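## Task

Move both white-taped parcels onto the top of the work bench that is reachable by arm1 alone, and both blue-taped parcels onto the top of the desk that is reachable by arm3 alone. Each parcel must stand with the arrows printed on its sides pointing upward and its entire base resting on that top. Any parcel left lying on the floor or on a lower board with no gripper holding it makes the attempt a failure. A parcel counts only if it stays in place without a robot supporting it at the end. Finish by opening the grippers and moving the arms away.

## Robot and tools

Setup: three identical i2rt Big YAM arms, named arm1, arm2 and arm3, run in a physics simulation. Each has six revolute joints, a two-finger gripper and a wrist camera. With joints 1 and 6 at 0 and the hand level and facing forward, that camera rides on top of the hand and looks toward the fingertips. The hand can reach roughly 1.0 m out from the joint 1 axis. Two fixed room cameras, room_a and room_b, also watch the scene. Loose objects may occasionally get a brief nudge from outside.

Frames: everything shares one scene frame. Its origin is on the floor and +z is up. The hand point is halfway between the fingertips. The hand's z axis runs along the fingers, and the fingers close along its y axis. Each robot's foot has a real pose that is never printed. Camera calibrations (K, distortion, T_world_to_cam, pos_world) are supplied, but each can be off by a few degrees and millimetres. Wrist camera poses also inherit errors from the reported joint angles.

execute_actions: the argument actions is a list holding one action, or none. An empty list only returns state and images. An action is an object keyed by robot name (arm1, arm2, arm3). Under each name there is a single key, joints: an object of absolute joint targets by name, with no offsets. Any subset of joints may be named. Units are radians, plus metres for the gripper. Ranges:
- joint1_rad -2.879..2.879: turns the arm about its foot; positive is counter-clockwise seen from above; 0 points the arm the way its foot faces.
- joint2_rad 0..3.141: shoulder; 0 has the upper arm pointing back and about level; increasing raises it and then swings it forward.
- joint3_rad 0..3.019: elbow; 0 is fully folded; increasing opens it.
- joint4_rad -1.692..1.57: hand pitch; positive tips the fingers up.
- joint5_rad -1.57..1.57: sideways hand swing; positive goes to the arm's right.
- joint6_rad -2.094..2.094: hand roll; positive is clockwise seen from behind the hand.
- gripper_m 0..0.093: fingertip gap; each finger pad can squeeze about 50–62 N.
Tolerances for counting a joint as done: ±0.045, 0.14, 0.09, 0.055, 0.03 and 0.035 rad for joints 1 to 6, and ±0.003 m for the gripper. Example: {"arm1": {"joints": {"gripper_m": 0.05}}, "arm3": {"joints": {"joint1_rad": 0.3}}}. All motions in one action start together but may finish at different times. Joints move at different speeds, so the hand can take a wide, curved path. A joint or arm left out of an action may still be pushing toward an earlier target. An unknown key or an out-of-range value rejects the whole call and nothing moves. The optional cameras argument is a list of camera names (arm1_cam_wrist, arm2_cam_wrist, arm3_cam_wrist, room_a, room_b, or all). Leaving it out, passing null, or passing ["all"] gives every camera; [] gives none. The pictures line lists the returned images in order.

wait(seconds 0..10): issues no new command and returns the same result as an empty action.

zoom_image(camera, region [x0,y0,x1,y1]): pixel coordinates with (0,0) at the top-left. The region may be at most 504x504. Only cameras in the latest full-image result can be zoomed.

read_manual(section "licences"): returns URDF licence text only.

finished_scene(scene): give the current scene number. This is irreversible. It reports whether the task succeeded and then presents the next task. Do not end until the result is stable and the arms have released the parcels and moved clear.

Result lines: joint_positions gives the current angles; gripper_m is the sum of the two finger joints. joint_status explains how each commanded motion of the last accepted action ended:
- off_target: the joint stopped short and may still be pushing.
- contact_stop: the joint dropped its target and now holds where it stopped.
- time_out: the joint could not finish. It may keep pushing toward a target clamped near its current position. on_its_own will show this, and it resumes if the path clears. To relieve it, command the joint to its reported position.
- not_followed, under a 'joint command not followed' line, often with a cause: a self/inter-arm clearance check blocked that arm's joint targets. Gripper targets still run. Blocked targets may be retried on later actions.
- limit_stop_at_motor_heat: see below.
on_its_own covers anything the call did not command; 'held at' means the target being held, not the actual position. A target very close to the current position may produce no movement. Joints holding a load slowly sag. Joint torques are raw drive outputs, with per-unit offset, scale and noise, so they are unreliable for detecting contact. If a call reports a stop, any later motion, wait or finished_scene calls in that same reply are skipped.

Hazards: these arms do not stop on contact and can push very hard. Sustained pushing heats the motors. A MOTOR HOT warning appears at 85 °C. At 100 °C an OVER-TEMPERATURE FAULT makes the whole arm go limp and fall until it cools; after that, resend targets. Hard presses between two robots end the run, and hard hits can be costly. No line reports arm-to-arm contact. The clearance check can act too late, and between arms it ignores fingers, gripper housings and wrist cameras. Keep the arms well apart. Avoid dropping, slipping or slamming parcels, and avoid knocking anything over or pressing hard into furniture. The robot holds its last command while you think, and the arms act independently of one another.

Each tool is called after "Request:" as a command line: name --argument value for each argument, lists and objects as JSON in quotes; but a table of rows of numbers goes row by row, as --pt "numbers of a row", without its own name.

## Session

Request:
execute_actions --actions '[]'

Scene clock: 0.00 s.
Joint torques (N m, as the arm reports them, + toward a larger angle): no reading
arm1.joint_positions: joint1_rad=-0.041 joint2_rad=+0.530 joint3_rad=+1.643 joint4_rad=-1.308 joint5_rad=+0.031 joint6_rad=+0.506 gripper_m=+0.094
arm1.joint_status: not commanded
arm1.hand: x=-0.5030 y=-1.0986 z=+1.5621 quat_wxyz=(-0.619, -0.501, -0.591, +0.127) (m; scene frame)
arm2.joint_positions: joint1_rad=-0.181 joint2_rad=+0.586 joint3_rad=+1.586 joint4_rad=-1.317 joint5_rad=+0.172 joint6_rad=-0.620 gripper_m=+0.095
arm2.joint_status: not commanded
arm2.hand: x=+0.2034 y=-0.0152 z=+1.5347 quat_wxyz=(-0.388, +0.808, -0.026, -0.442) (m; scene frame)
arm3.joint_positions: joint1_rad=-0.561 joint2_rad=+0.470 joint3_rad=+1.685 joint4_rad=-1.175 joint5_rad=-0.171 joint6_rad=-0.090 gripper_m=+0.095
arm3.joint_status: not commanded
arm3.hand: x=+0.1494 y=+1.1345 z=+1.5702 quat_wxyz=(+0.150, -0.689, +0.079, +0.705) (m; scene frame)
pictures: arm1_cam_wrist, arm2_cam_wrist, arm3_cam_wrist, room_a, room_b
Images, in order (width x height): arm1_cam_wrist 896x504, arm2_cam_wrist 896x504, arm3_cam_wrist 896x504, room_a 896x504, room_b 896x504.

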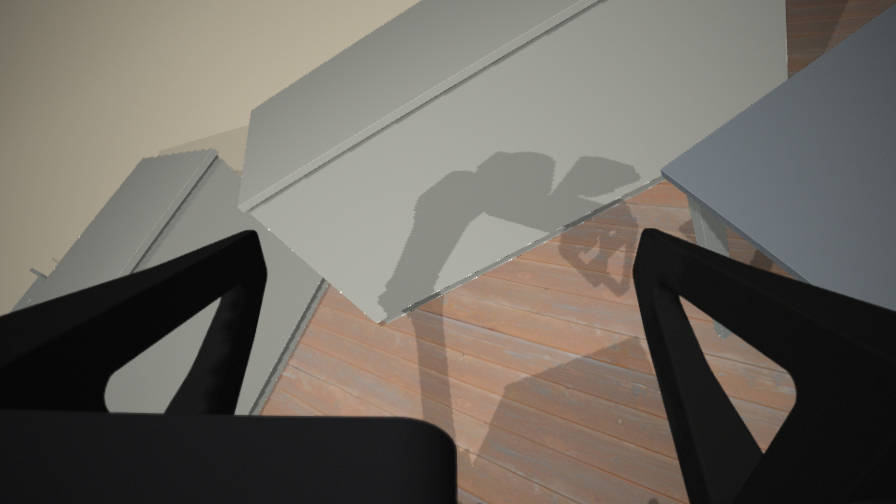

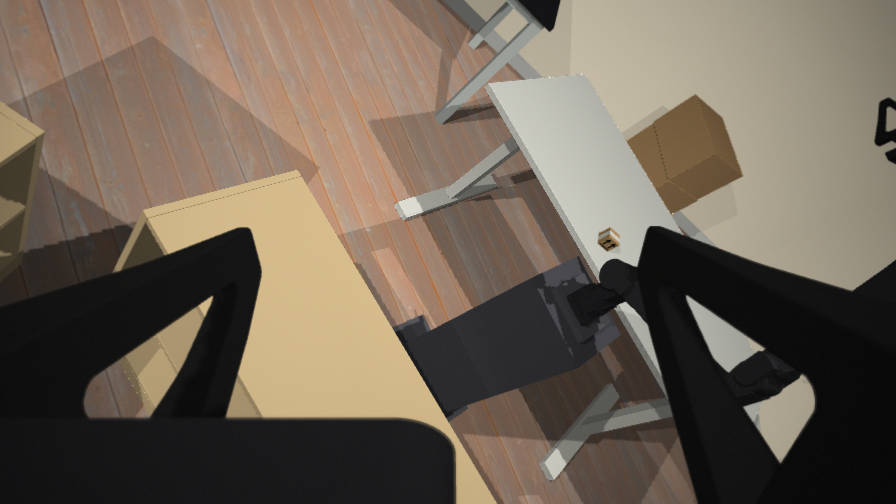

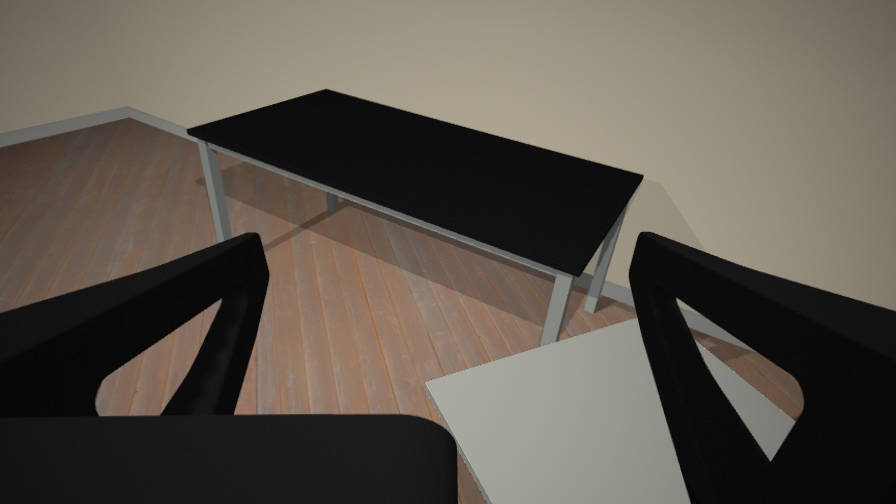

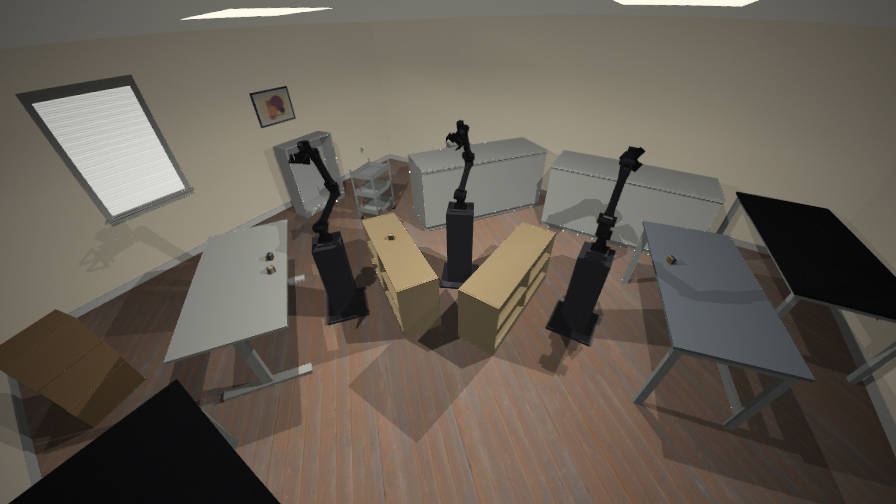

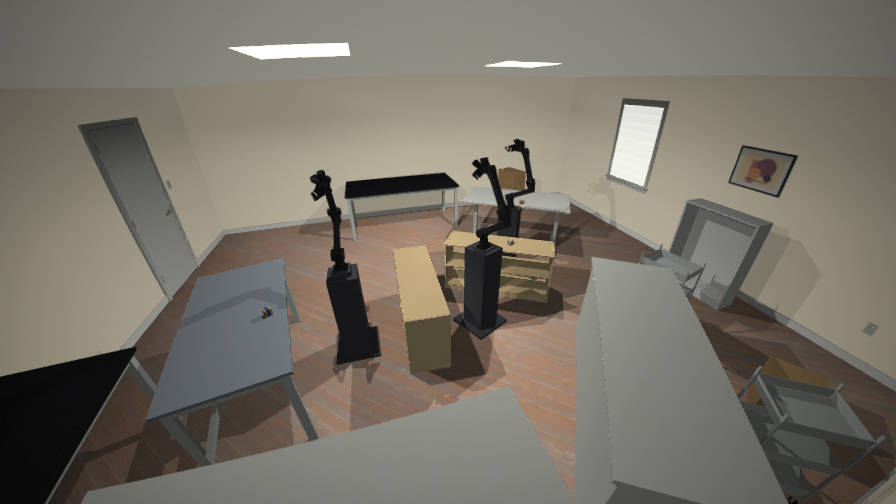

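Request:
zoom_image --camera "room_a" --region '[200, 200, 440, 335]'

Request:
zoom_image --camera "room_a" --region '[600, 200, 760, 290]'

Request:
zoom_image --camera "room_b" --region '[200, 270, 360, 360]'

Request:
zoom_image --camera "room_b" --region '[430, 170, 590, 260]'

Region (200, 200, 440, 335) of room_a's 896x504 image, scaled by 2.100, with more detail than that image has; it fills the top 284 rows of this view, and the rest is white.

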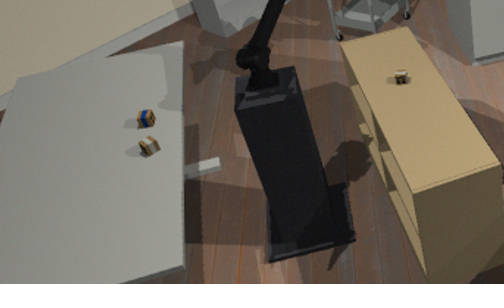

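Region (600, 200, 760, 290) of room_a's 896x504 image, scaled by 3.150, with more detail than that image has; it fills the top 284 rows of this view, and the rest is white.

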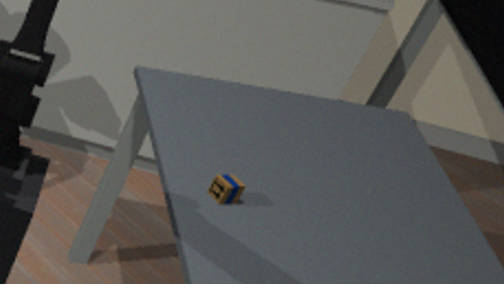

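Region (200, 270, 360, 360) of room_b's 896x504 image, scaled by 3.150, with more detail than that image has; it fills the top 284 rows of this view, and the rest is white.

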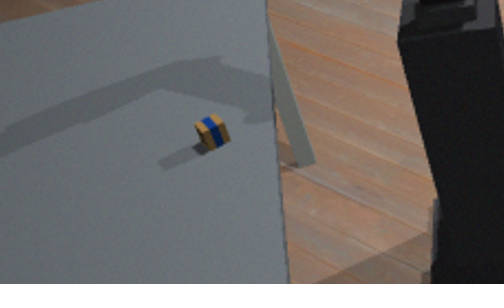

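Region (430, 170, 590, 260) of room_b's 896x504 image, scaled by 3.150, with more detail than that image has; it fills the top 284 rows of this view, and the rest is white.

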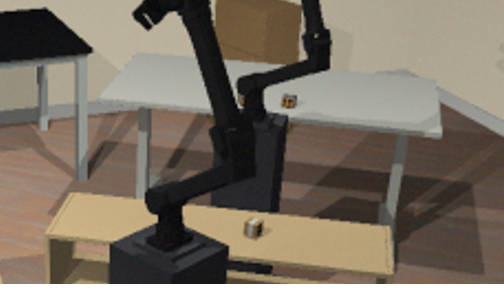

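Request:
execute_actions --actions '[{"arm1":{"joints":{"joint1_rad":-1.01,"joint2_rad":1.126,"joint3_rad":0.961,"joint4_rad":-0.435,"joint5_rad":0,"joint6_rad":0}},"arm2":{"joints":{"joint1_rad":-1.417,"joint2_rad":1.249,"joint3_rad":0.627,"joint4_rad":0.022,"joint5_rad":0,"joint6_rad":0}},"arm3":{"joints":{"joint1_rad":-1.3,"joint2_rad":0.474,"joint3_rad":0.539,"joint4_rad":-0.665,"joint5_rad":0,"joint6_rad":0}}}]'

Scene clock: 5.17 s.
Joint torques (N m, as the arm reports them, + toward a larger angle): arm1=[-0.38 -7.76 10.98  2.31  0.   -0.15] | arm2=[-0.16 -6.85  7.    2.14  0.05  0.15] | arm3=[-0.62 -0.47 11.33  3.08 -0.02  0.1 ]
arm1.joint_positions: joint1_rad=-1.004 joint2_rad=+1.126 joint3_rad=+0.946 joint4_rad=-0.446 joint5_rad=-0.001 joint6_rad=+0.009 gripper_m=+0.094
arm1.joint_status: all done
arm1.hand: x=-0.7193 y=-1.4629 z=+1.1738 quat_wxyz=(-0.275, -0.710, -0.539, +0.359) (m; scene frame)
arm2.joint_positions: joint1_rad=-1.419 joint2_rad=+1.255 joint3_rad=+0.632 joint4_rad=+0.003 joint5_rad=+0.002 joint6_rad=-0.011 gripper_m=+0.095
arm2.joint_status: all done
arm2.hand: x=+0.4570 y=+0.3318 z=+1.0433 quat_wxyz=(-0.367, +0.554, -0.692, -0.281) (m; scene frame)
arm3.joint_positions: joint1_rad=-1.297 joint2_rad=+0.482 joint3_rad=+0.535 joint4_rad=-0.681 joint5_rad=-0.001 joint6_rad=-0.008 gripper_m=+0.095
arm3.joint_status: all done
arm3.hand: x=+0.1447 y=+1.3974 z=+1.0819 quat_wxyz=(+0.263, -0.730, +0.511, +0.370) (m; scene frame)
pictures: arm1_cam_wrist, arm2_cam_wrist, arm3_cam_wrist, room_a, room_b
camera_calibration (this result's frames):
arm1_cam_wrist: T_world_to_cam=[[-0.961964, 0.272867, -0.012969, -0.278575], [0.263392, 0.913875, -0.308961, 1.89221], [-0.0724531, -0.300625, -0.950986, 0.745954], [0, 0, 0, 1]] pos_world=[-0.712325, -1.42898, 1.2904]
arm2_cam_wrist: T_world_to_cam=[[0.972177, -0.233155, 0.0225801, -0.393762], [-0.213064, -0.920206, -0.328367, 0.751051], [0.097339, 0.31442, -0.94428, 0.957413], [0, 0, 0, 1]] pos_world=[0.449636, 0.298284, 1.15958]
arm3_cam_wrist: T_world_to_cam=[[0.938598, 0.345003, 0.00246714, -0.621815], [0.32741, -0.888436, -0.321689, 1.54612], [-0.108792, 0.302744, -0.946842, 0.739833], [0, 0, 0, 1]] pos_world=[0.157907, 1.36417, 1.19941]
Images, in order (width x height): arm1_cam_wrist 896x504, arm2_cam_wrist 896x504, arm3_cam_wrist 896x504, room_a 896x504, room_b 896x504.

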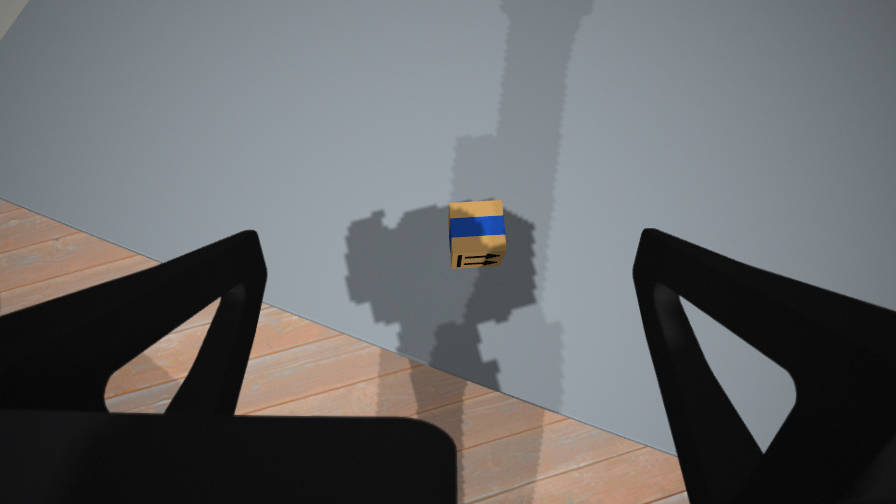

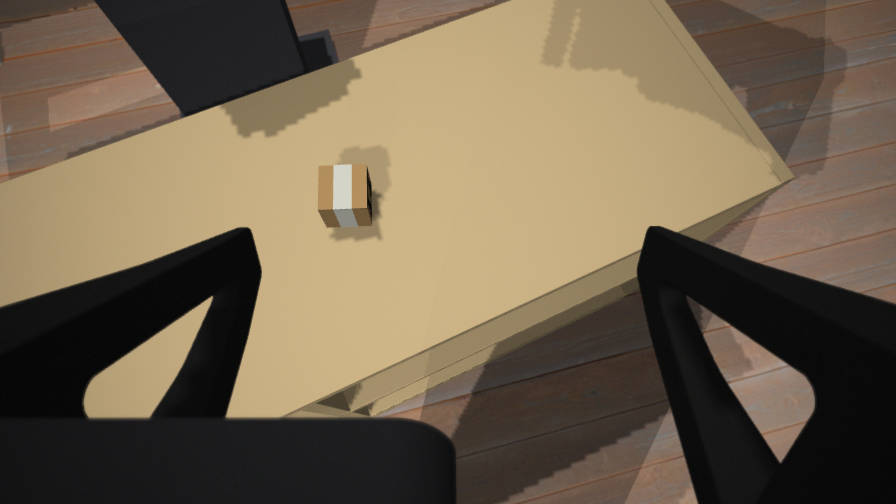

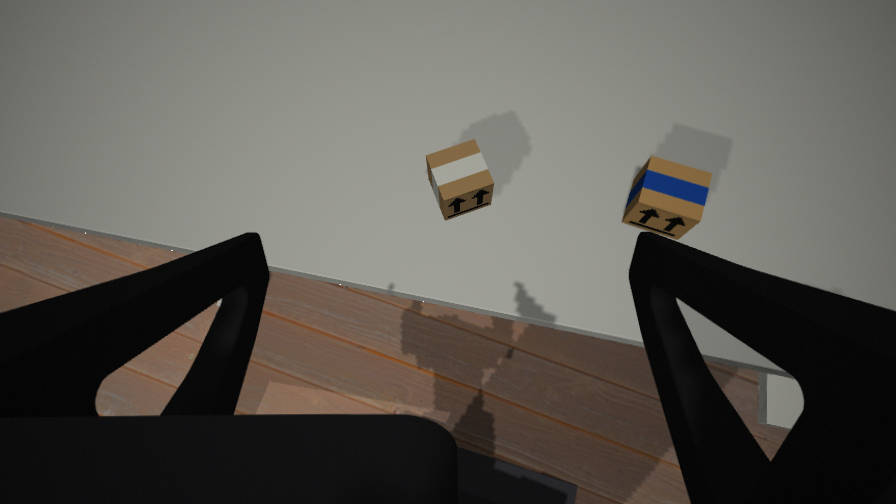

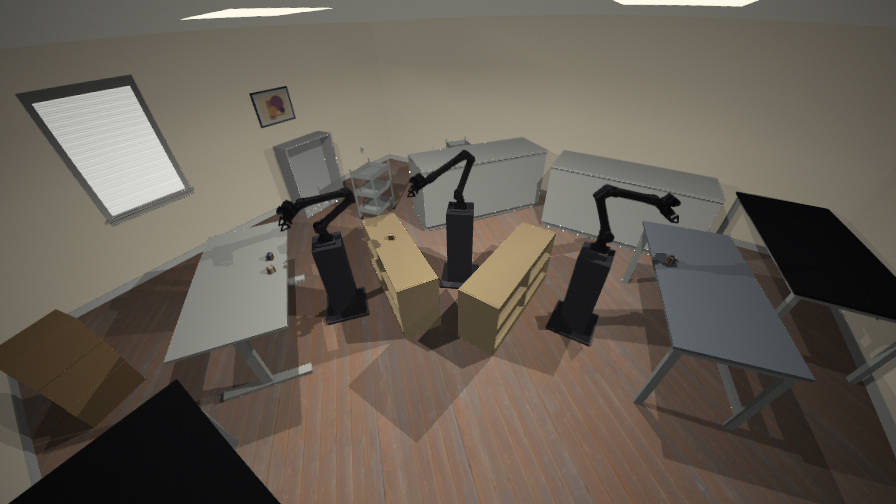

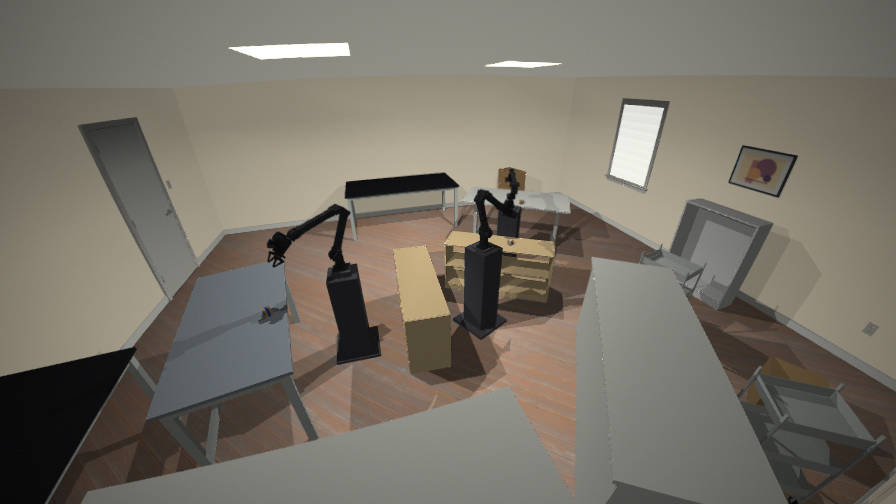

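Request:
zoom_image --camera "arm2_cam_wrist" --region '[270, 130, 430, 250]'

Request:
zoom_image --camera "arm1_cam_wrist" --region '[400, 170, 560, 290]'

Request:
zoom_image --camera "arm3_cam_wrist" --region '[390, 110, 550, 230]'

Request:
zoom_image --camera "room_a" --region '[370, 220, 410, 250]'

Region (270, 130, 430, 250) of arm2_cam_wrist's 896x504 image, scaled by 3.150, with more detail than that image has; it fills the top 378 rows of this view, and the rest is white.

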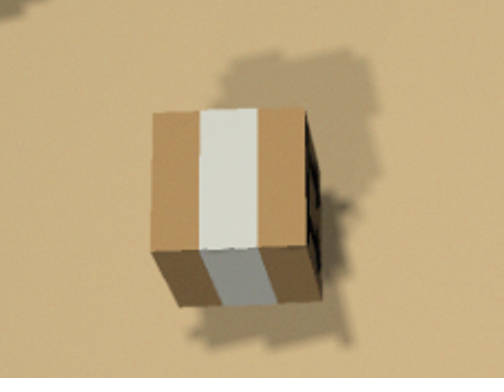

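Region (400, 170, 560, 290) of arm1_cam_wrist's 896x504 image, scaled by 3.150, with more detail than that image has; it fills the top 378 rows of this view, and the rest is white.

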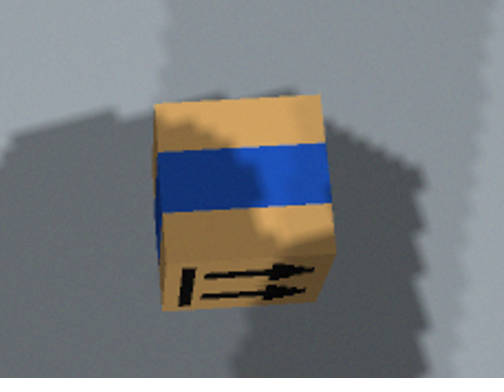

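Region (390, 110, 550, 230) of arm3_cam_wrist's 896x504 image, scaled by 3.150, with more detail than that image has; it fills the top 378 rows of this view, and the rest is white.

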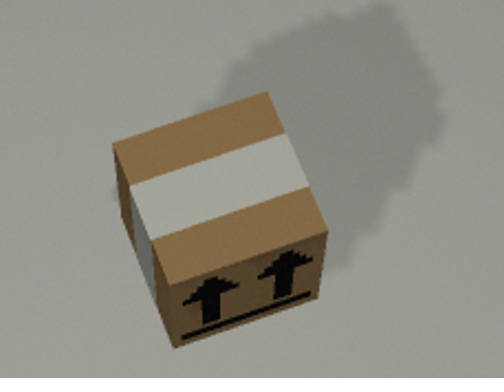

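Region (370, 220, 410, 250) of room_a's 896x504 image, scaled by 12.600, with more detail than that image has; it fills the top 378 rows of this view, and the rest is white.

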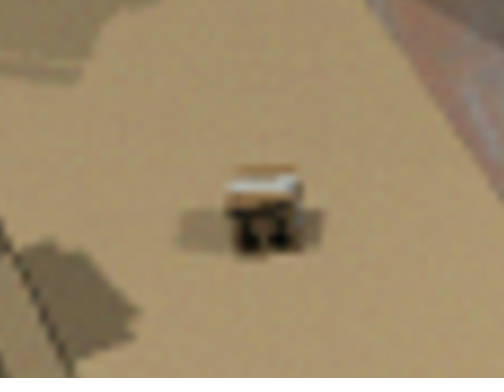

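Request:
execute_actions --actions '[{"arm1":{"joints":{"joint1_rad":-1.18,"joint2_rad":2.114,"joint3_rad":1.893,"joint4_rad":-1.469,"joint5_rad":-0.511,"joint6_rad":1.332}},"arm2":{"joints":{"joint1_rad":-1.232,"joint2_rad":2.286,"joint3_rad":0.909,"joint4_rad":0.847,"joint5_rad":0.135,"joint6_rad":0.078}},"arm3":{"joints":{"joint1_rad":-1.319,"joint2_rad":1.736,"joint3_rad":1.284,"joint4_rad":-1.119,"joint5_rad":0,"joint6_rad":-0.383}}}]' --cameras '["arm1_cam_wrist","arm2_cam_wrist","arm3_cam_wrist","room_a"]'

Scene clock: 12.93 s.
Joint torques (N m, as the arm reports them, + toward a larger angle): arm1=[  0.2  -20.81  11.11   0.04  -0.55   0.06] | arm2=[ -0.71 -14.41   3.18   2.13   0.27   0.15] | arm3=[ -0.9  -15.61  11.34   0.63  -0.06  -0.04]
arm1.joint_positions: joint1_rad=-1.182 joint2_rad=+2.105 joint3_rad=+1.853 joint4_rad=-1.461 joint5_rad=-0.507 joint6_rad=+1.323 gripper_m=+0.094
arm1.joint_status: all done
arm1.hand: x=-0.7769 y=-1.5713 z=+0.9889 quat_wxyz=(-0.017, -0.960, +0.113, -0.257) (m; scene frame)
arm2.joint_positions: joint1_rad=-1.225 joint2_rad=+2.288 joint3_rad=+0.903 joint4_rad=+0.828 joint5_rad=+0.133 joint6_rad=+0.067 gripper_m=+0.095
arm2.joint_status: all done
arm2.hand: x=+0.3950 y=+0.4665 z=+0.7642 quat_wxyz=(-0.384, +0.558, -0.668, -0.307) (m; scene frame)
arm3.joint_positions: joint1_rad=-1.311 joint2_rad=+1.728 joint3_rad=+1.245 joint4_rad=-1.111 joint5_rad=-0.001 joint6_rad=-0.375 gripper_m=+0.095
arm3.joint_status: all done
arm3.hand: x=+0.0907 y=+1.5717 z=+0.9103 quat_wxyz=(-0.009, -0.907, +0.422, -0.008) (m; scene frame)
pictures: arm1_cam_wrist, arm2_cam_wrist, arm3_cam_wrist, room_a
camera_calibration (this result's frames):
arm1_cam_wrist: T_world_to_cam=[[0.234916, 0.971515, 0.0311907, 1.67719], [0.395107, -0.124758, 0.910124, -0.785828], [0.88809, -0.201479, -0.413161, 0.903531], [0, 0, 0, 1]] pos_world=[-0.885929, -1.54541, 1.03619]
arm2_cam_wrist: T_world_to_cam=[[0.980697, -0.193945, 0.024861, -0.319246], [-0.168993, -0.904668, -0.391175, 0.793412], [0.0983573, 0.379423, -0.919981, 0.60822], [0, 0, 0, 1]] pos_world=[0.387342, 0.425085, 0.87785]
arm3_cam_wrist: T_world_to_cam=[[0.763881, 0.645118, -0.0175564, -1.06845], [0.526608, -0.607367, 0.594803, 0.369421], [0.373055, -0.463604, -0.80368, 1.5491], [0, 0, 0, 1]] pos_world=[0.0437282, 1.63182, 1.00649]
Images, in order (width x height): arm1_cam_wrist 896x504, arm2_cam_wrist 896x504, arm3_cam_wrist 896x504, room_a 896x504.

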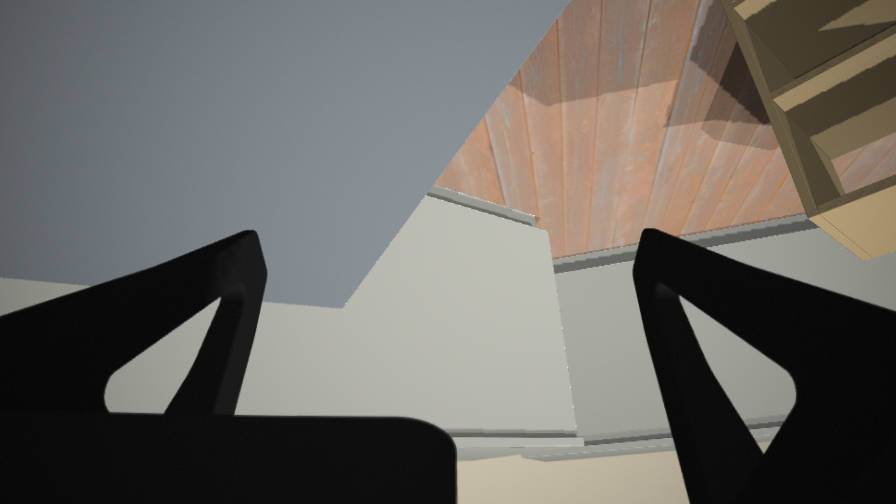

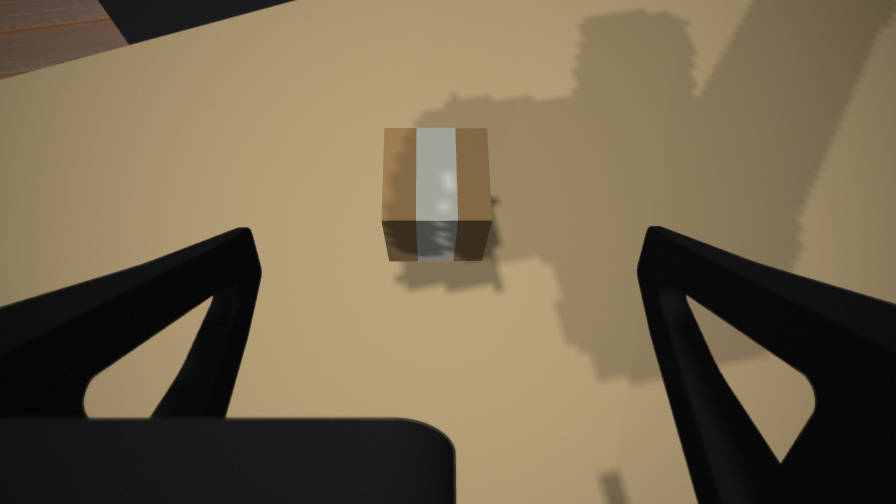

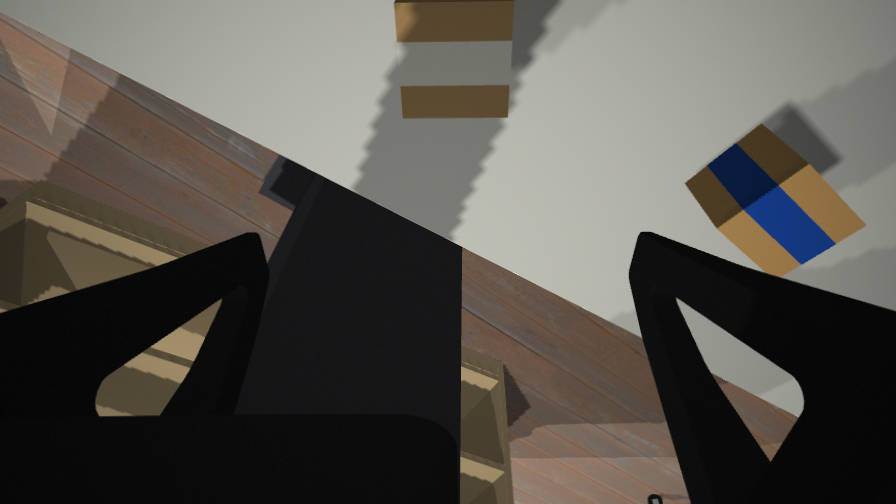

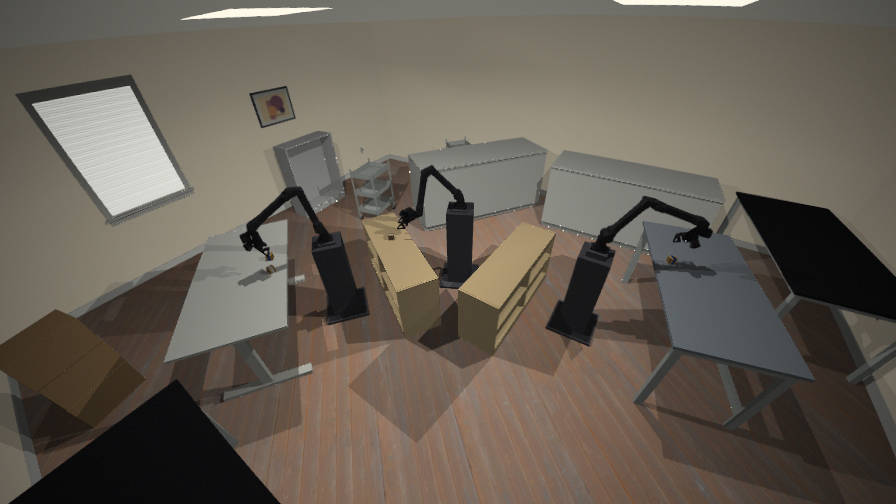

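Request:
execute_actions --actions '[{"arm1":{"joints":{"joint1_rad":-1.2535,"joint2_rad":2.24,"joint3_rad":1.897,"joint4_rad":-1.351,"joint5_rad":-0.503,"joint6_rad":1.25}},"arm2":{"joints":{"joint1_rad":-1.256,"joint2_rad":2.686,"joint3_rad":1.362,"joint4_rad":0.826,"joint5_rad":0.117,"joint6_rad":0.075}},"arm3":{"joints":{"joint1_rad":-1.312,"joint2_rad":1.985,"joint3_rad":1.145,"joint4_rad":-0.73,"joint5_rad":0,"joint6_rad":-0.383}}}]' --cameras '["arm1_cam_wrist","arm2_cam_wrist","arm3_cam_wrist"]'

Scene clock: 16.10 s.
Joint torques (N m, as the arm reports them, + toward a larger angle): arm1=[  0.39 -22.01   9.76   0.5   -0.26  -0.14] | arm2=[ -0.38 -17.64   4.37   1.36   0.1    0.11] | arm3=[ -0.39 -18.52   7.46   1.3   -0.06  -0.04]
arm1.joint_positions: joint1_rad=-1.258 joint2_rad=+2.227 joint3_rad=+1.870 joint4_rad=-1.358 joint5_rad=-0.505 joint6_rad=+1.259 gripper_m=+0.094
arm1.joint_status: all done
arm1.hand: x=-0.8321 y=-1.5732 z=+0.9176 quat_wxyz=(-0.034, -0.959, +0.119, -0.255) (m; scene frame)
arm2.joint_positions: joint1_rad=-1.255 joint2_rad=+2.694 joint3_rad=+1.342 joint4_rad=+0.828 joint5_rad=+0.119 joint6_rad=+0.067 gripper_m=+0.095
arm2.joint_status: all done
arm2.hand: x=+0.4178 y=+0.5531 z=+0.6364 quat_wxyz=(-0.395, +0.545, -0.669, -0.316) (m; scene frame)
arm3.joint_positions: joint1_rad=-1.311 joint2_rad=+1.996 joint3_rad=+1.128 joint4_rad=-0.740 joint5_rad=-0.001 joint6_rad=-0.376 gripper_m=+0.095
arm3.joint_status: all done
arm3.hand: x=+0.0918 y=+1.5686 z=+0.7499 quat_wxyz=(-0.014, -0.907, +0.421, -0.013) (m; scene frame)
pictures: arm1_cam_wrist, arm2_cam_wrist, arm3_cam_wrist
camera_calibration (this result's frames):
arm1_cam_wrist: T_world_to_cam=[[0.25515, 0.9669, 0.00150572, 1.73103], [0.400154, -0.107012, 0.910179, -0.667278], [0.880213, -0.23163, -0.414213, 0.869762], [0, 0, 0, 1]] pos_world=[-0.940235, -1.54368, 0.965003]
arm2_cam_wrist: T_world_to_cam=[[0.977216, -0.211859, 0.0128025, -0.302536], [-0.186978, -0.887855, -0.420419, 0.842496], [0.100437, 0.408447, -0.90724, 0.430537], [0, 0, 0, 1]] pos_world=[0.40993, 0.508067, 0.748675]
arm3_cam_wrist: T_world_to_cam=[[0.763729, 0.64514, -0.0226153, -1.0664], [0.524209, -0.599362, 0.604955, 0.442384], [0.376726, -0.473877, -0.795939, 1.42835], [0, 0, 0, 1]] pos_world=[0.0444381, 1.62999, 0.845144]
Images, in order (width x height): arm1_cam_wrist 896x504, arm2_cam_wrist 896x504, arm3_cam_wrist 896x504.

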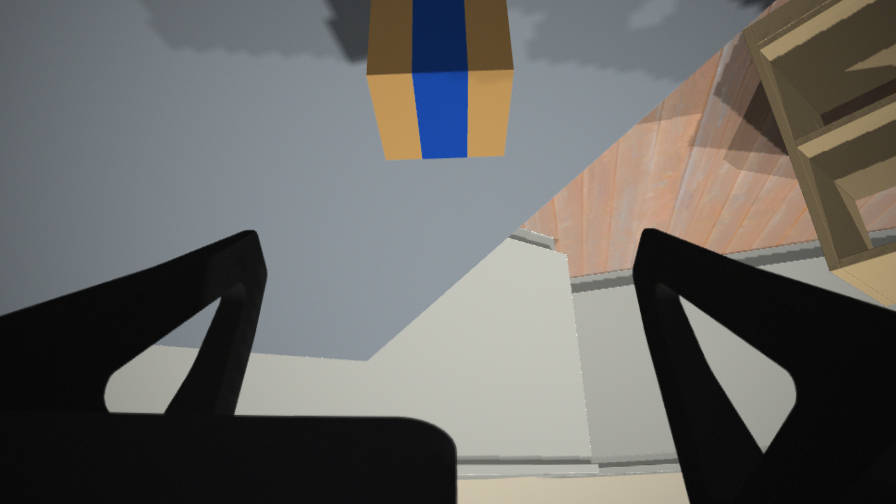

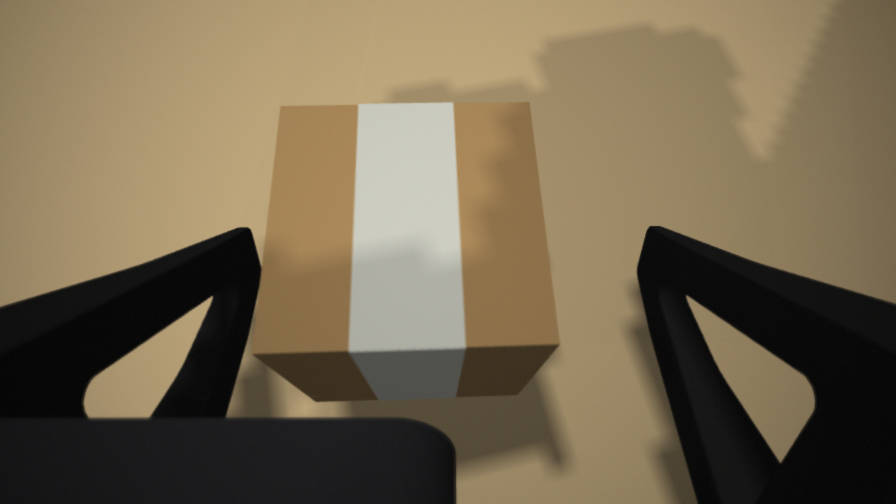

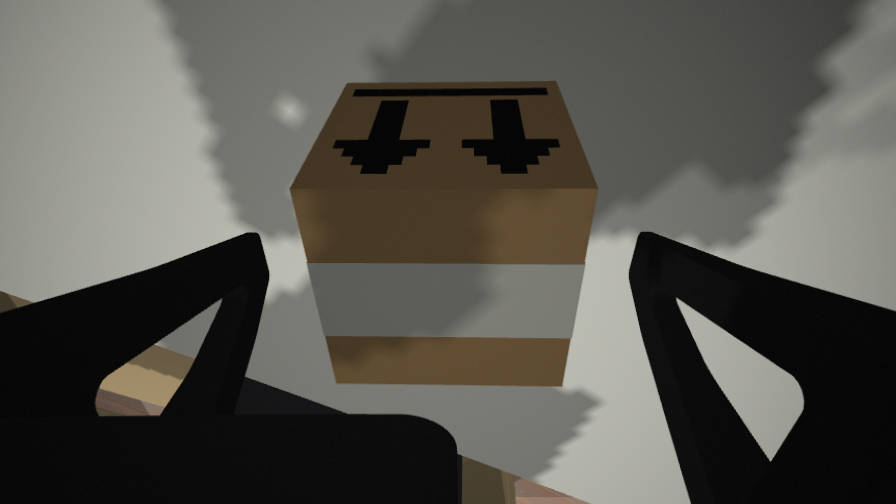

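Request:
execute_actions --actions '[{"arm1":{"joints":{"joint1_rad":-1.175,"joint2_rad":2.35,"joint3_rad":1.782,"joint4_rad":-1.108,"joint5_rad":-0.513,"joint6_rad":1.338}},"arm2":{"joints":{"gripper_m":0.04}},"arm3":{"joints":{"gripper_m":0.04}}}]' --cameras '["arm1_cam_wrist","arm2_cam_wrist","arm3_cam_wrist"]'

Scene clock: 18.07 s.
Joint torques (N m, as the arm reports them, + toward a larger angle): arm1=[ -0.5  -22.28   7.65   0.59  -0.51   0.05] | arm2=[ -0.41 -17.6    4.46   1.39   0.12   0.11] | arm3=[ -0.33 -18.5    7.51   1.31  -0.07  -0.04]
arm1.joint_positions: joint1_rad=-1.166 joint2_rad=+2.344 joint3_rad=+1.773 joint4_rad=-1.115 joint5_rad=-0.510 joint6_rad=+1.329 gripper_m=+0.094
arm1.joint_status: all done
arm1.hand: x=-0.7760 y=-1.5910 z=+0.8092 quat_wxyz=(-0.027, -0.961, +0.105, -0.254) (m; scene frame)
arm2.joint_positions: joint1_rad=-1.255 joint2_rad=+2.694 joint3_rad=+1.342 joint4_rad=+0.828 joint5_rad=+0.118 joint6_rad=+0.067 gripper_m=+0.050
arm2.joint_status: gripper_m off_target (ended at +0.050, target +0.040)
arm2.hand: x=+0.4177 y=+0.5531 z=+0.6364 quat_wxyz=(-0.395, +0.545, -0.669, -0.316) (m; scene frame)
arm3.joint_positions: joint1_rad=-1.311 joint2_rad=+1.996 joint3_rad=+1.128 joint4_rad=-0.740 joint5_rad=-0.001 joint6_rad=-0.376 gripper_m=+0.050
arm3.joint_status: gripper_m off_target (ended at +0.050, target +0.040)
arm3.hand: x=+0.0918 y=+1.5686 z=+0.7499 quat_wxyz=(-0.014, -0.907, +0.421, -0.013) (m; scene frame)
pictures: arm1_cam_wrist, arm2_cam_wrist, arm3_cam_wrist
camera_calibration (this result's frames):
arm1_cam_wrist: T_world_to_cam=[[0.225216, 0.97429, 0.00610537, 1.71893], [0.404252, -0.0991445, 0.909258, -0.576618], [0.886486, -0.202311, -0.416188, 0.824438], [0, 0, 0, 1]] pos_world=[-0.884885, -1.56511, 0.856921]
arm2_cam_wrist: T_world_to_cam=[[0.977361, -0.211211, 0.0124307, -0.302588], [-0.186547, -0.88797, -0.420368, 0.842339], [0.0998246, 0.408533, -0.907268, 0.43076], [0, 0, 0, 1]] pos_world=[0.409873, 0.508082, 0.748669]
arm3_cam_wrist: T_world_to_cam=[[0.763483, 0.645431, -0.0226287, -1.06682], [0.524446, -0.599159, 0.60495, 0.442048], [0.376896, -0.473737, -0.795942, 1.42812], [0, 0, 0, 1]] pos_world=[0.044416, 1.62997, 0.845144]
Images, in order (width x height): arm1_cam_wrist 896x504, arm2_cam_wrist 896x504, arm3_cam_wrist 896x504.

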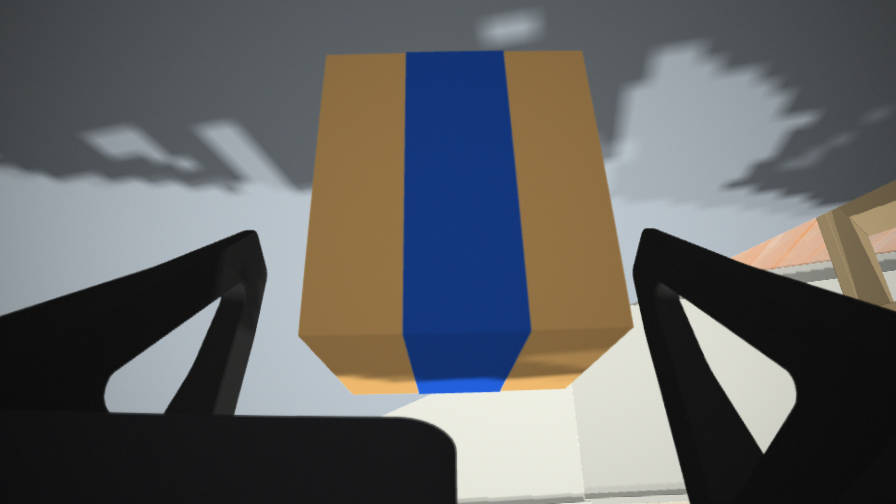

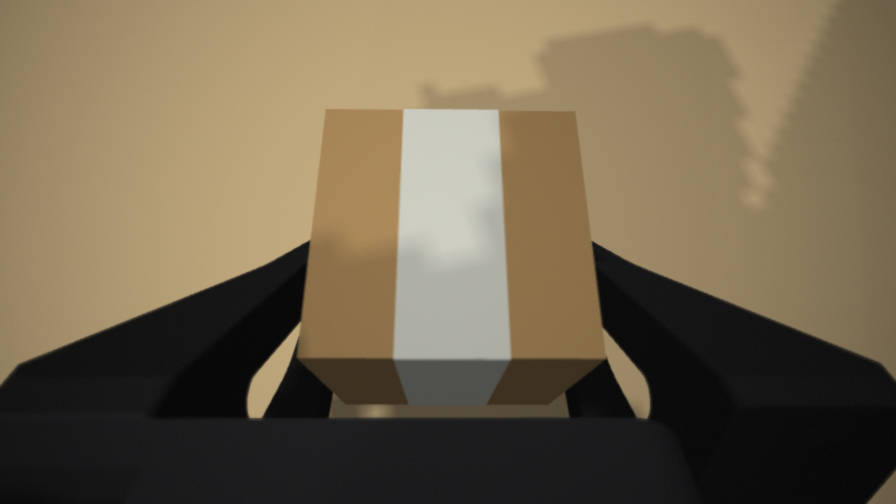

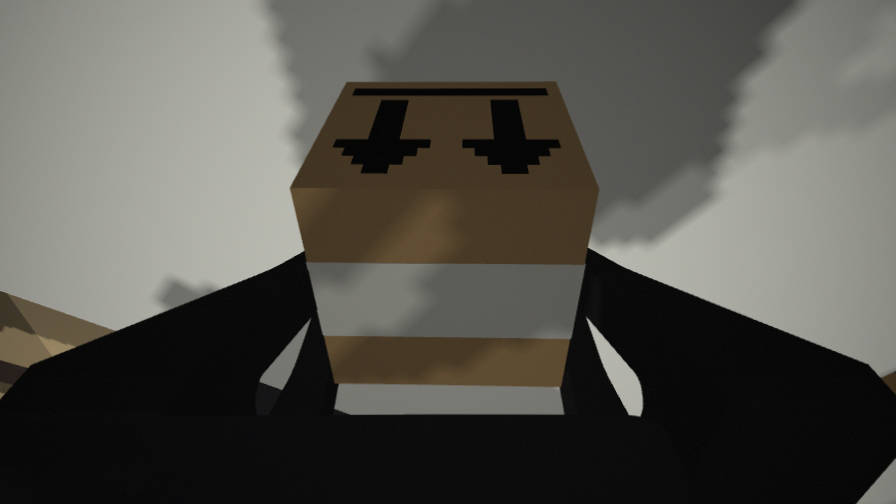

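Request:
execute_actions --actions '[{"arm1":{"joints":{"joint1_rad":-1.184}},"arm2":{"joints":{"joint2_rad":2.35,"joint3_rad":1.2}},"arm3":{"joints":{"joint2_rad":1.65,"joint4_rad":-1.08}}}]'

Scene clock: 21.70 s.
Joint torques (N m, as the arm reports them, + toward a larger angle): arm1=[ -1.05 -22.28   7.55   0.59  -0.51   0.04] | arm2=[ -0.36 -16.4    4.87   1.61   0.11   0.1 ] | arm3=[ -0.39 -12.08   9.8    0.66  -0.07  -0.04]
arm1.joint_positions: joint1_rad=-1.170 joint2_rad=+2.344 joint3_rad=+1.773 joint4_rad=-1.115 joint5_rad=-0.510 joint6_rad=+1.329 gripper_m=+0.094
arm1.joint_status: all done
arm1.hand: x=-0.7783 y=-1.5903 z=+0.8092 quat_wxyz=(-0.028, -0.961, +0.107, -0.254) (m; scene frame)
arm2.joint_positions: joint1_rad=-1.255 joint2_rad=+2.344 joint3_rad=+1.193 joint4_rad=+0.825 joint5_rad=+0.118 joint6_rad=+0.067 gripper_m=+0.050
arm2.joint_status: all done
arm2.hand: x=+0.4185 y=+0.5870 z=+0.8261 quat_wxyz=(-0.451, +0.506, -0.631, -0.377) (m; scene frame)
arm3.joint_positions: joint1_rad=-1.311 joint2_rad=+1.626 joint3_rad=+1.128 joint4_rad=-1.071 joint5_rad=-0.001 joint6_rad=-0.376 gripper_m=+0.050
arm3.joint_status: all done
arm3.hand: x=+0.1016 y=+1.5392 z=+0.9161 quat_wxyz=(+0.000, -0.907, +0.421, +0.000) (m; scene frame)
pictures: arm1_cam_wrist, arm2_cam_wrist, arm3_cam_wrist, room_a, room_b
camera_calibration (this result's frames):
arm1_cam_wrist: T_world_to_cam=[[0.229254, 0.973346, 0.00627759, 1.72026], [0.403825, -0.100978, 0.909246, -0.578858], [0.885646, -0.205913, -0.416211, 0.820281], [0, 0, 0, 1]] pos_world=[-0.887097, -1.56396, 0.856936]
arm2_cam_wrist: T_world_to_cam=[[0.977719, -0.209342, -0.0155525, -0.276797], [-0.178061, -0.787821, -0.589603, 1.02975], [0.111176, 0.579236, -0.807543, 0.4016], [0, 0, 0, 1]] pos_world=[0.40934, 0.520692, 0.927148]
arm3_cam_wrist: T_world_to_cam=[[0.763275, 0.646016, -0.00857853, -1.06527], [0.531656, -0.620503, 0.57647, 0.376933], [0.367086, -0.444566, -0.817073, 1.51816], [0, 0, 0, 1]] pos_world=[0.0553973, 1.59699, 1.01402]
Images, in order (width x height): arm1_cam_wrist 896x504, arm2_cam_wrist 896x504, arm3_cam_wrist 896x504, room_a 896x504, room_b 896x504.

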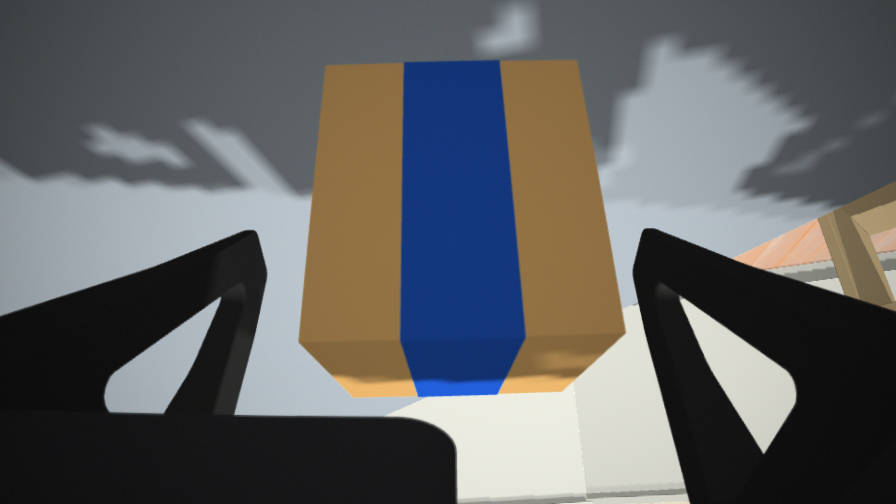

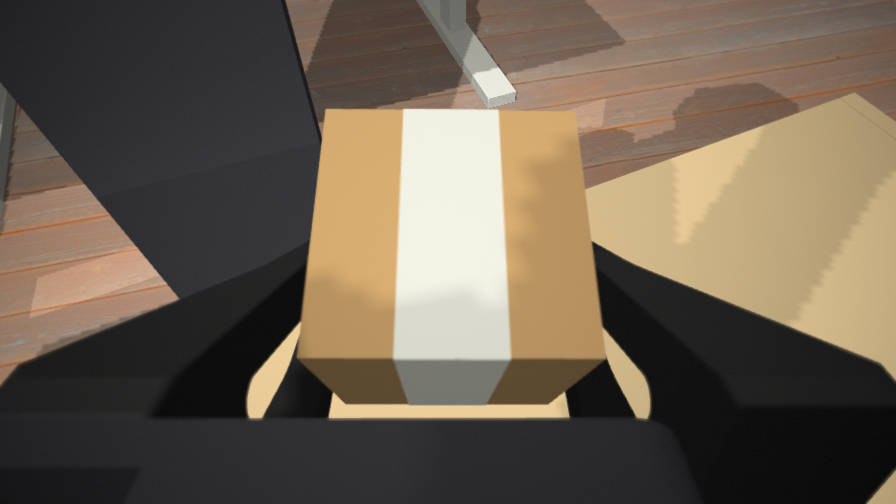

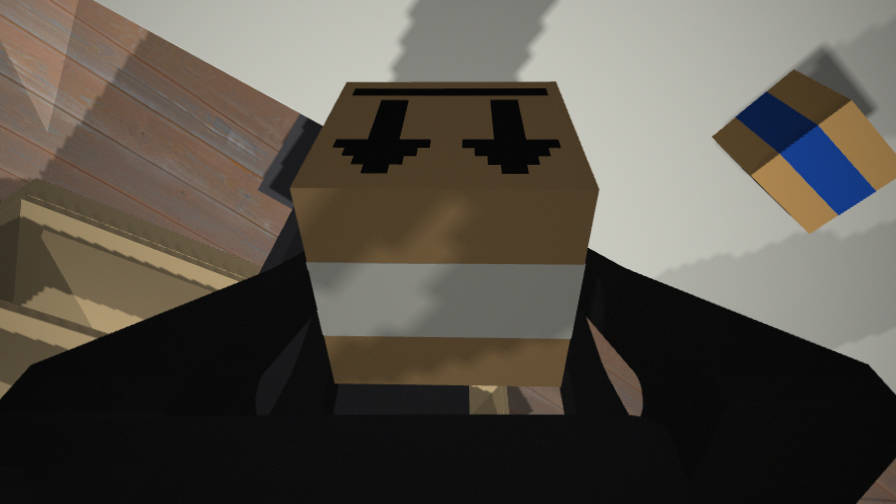

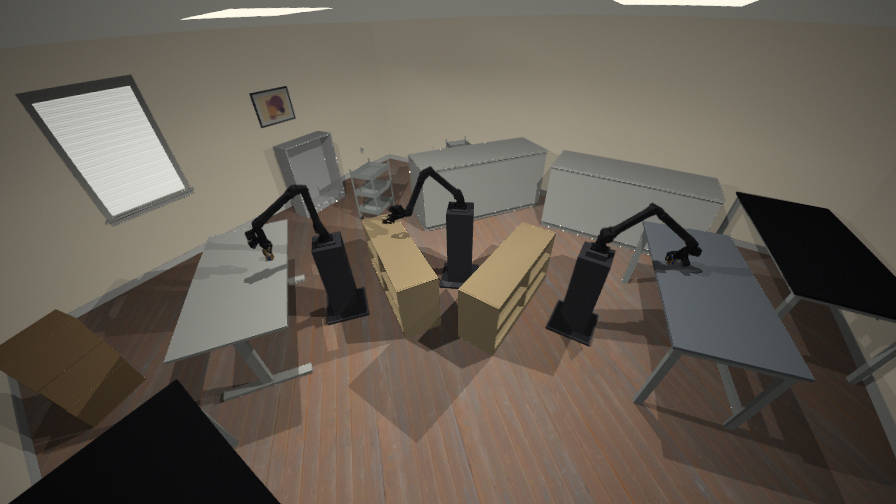

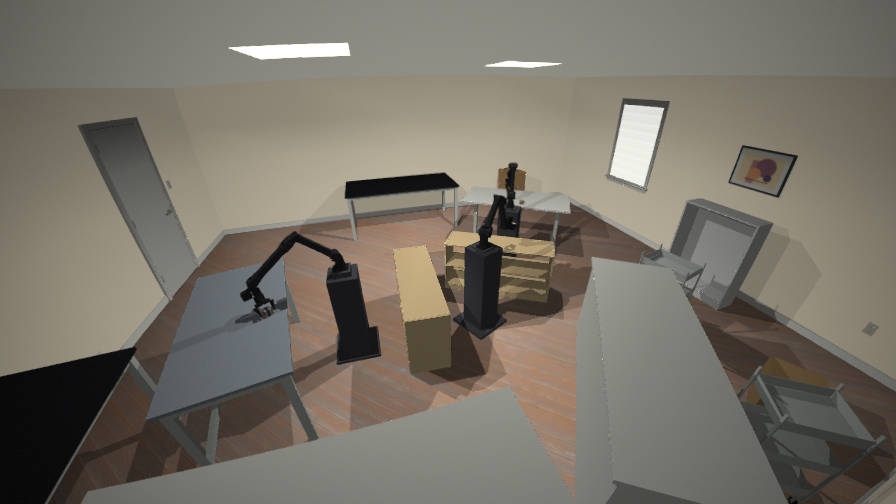

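Request:
zoom_image --camera "room_a" --region '[350, 200, 590, 360]'

Request:
zoom_image --camera "room_b" --region '[360, 220, 580, 380]'

Region (350, 200, 590, 360) of room_a's 896x504 image, scaled by 2.100, with more detail than that image has.

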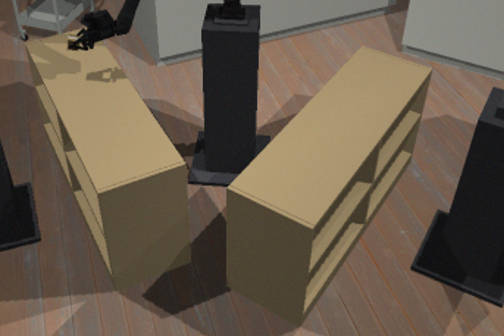

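Region (360, 220, 580, 380) of room_b's 896x504 image, scaled by 2.291, with more detail than that image has; it fills the top 367 rows of this view, and the rest is white.

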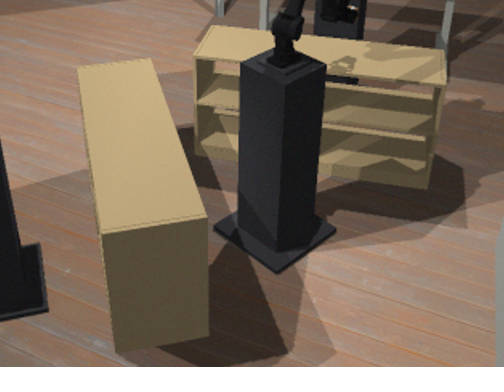

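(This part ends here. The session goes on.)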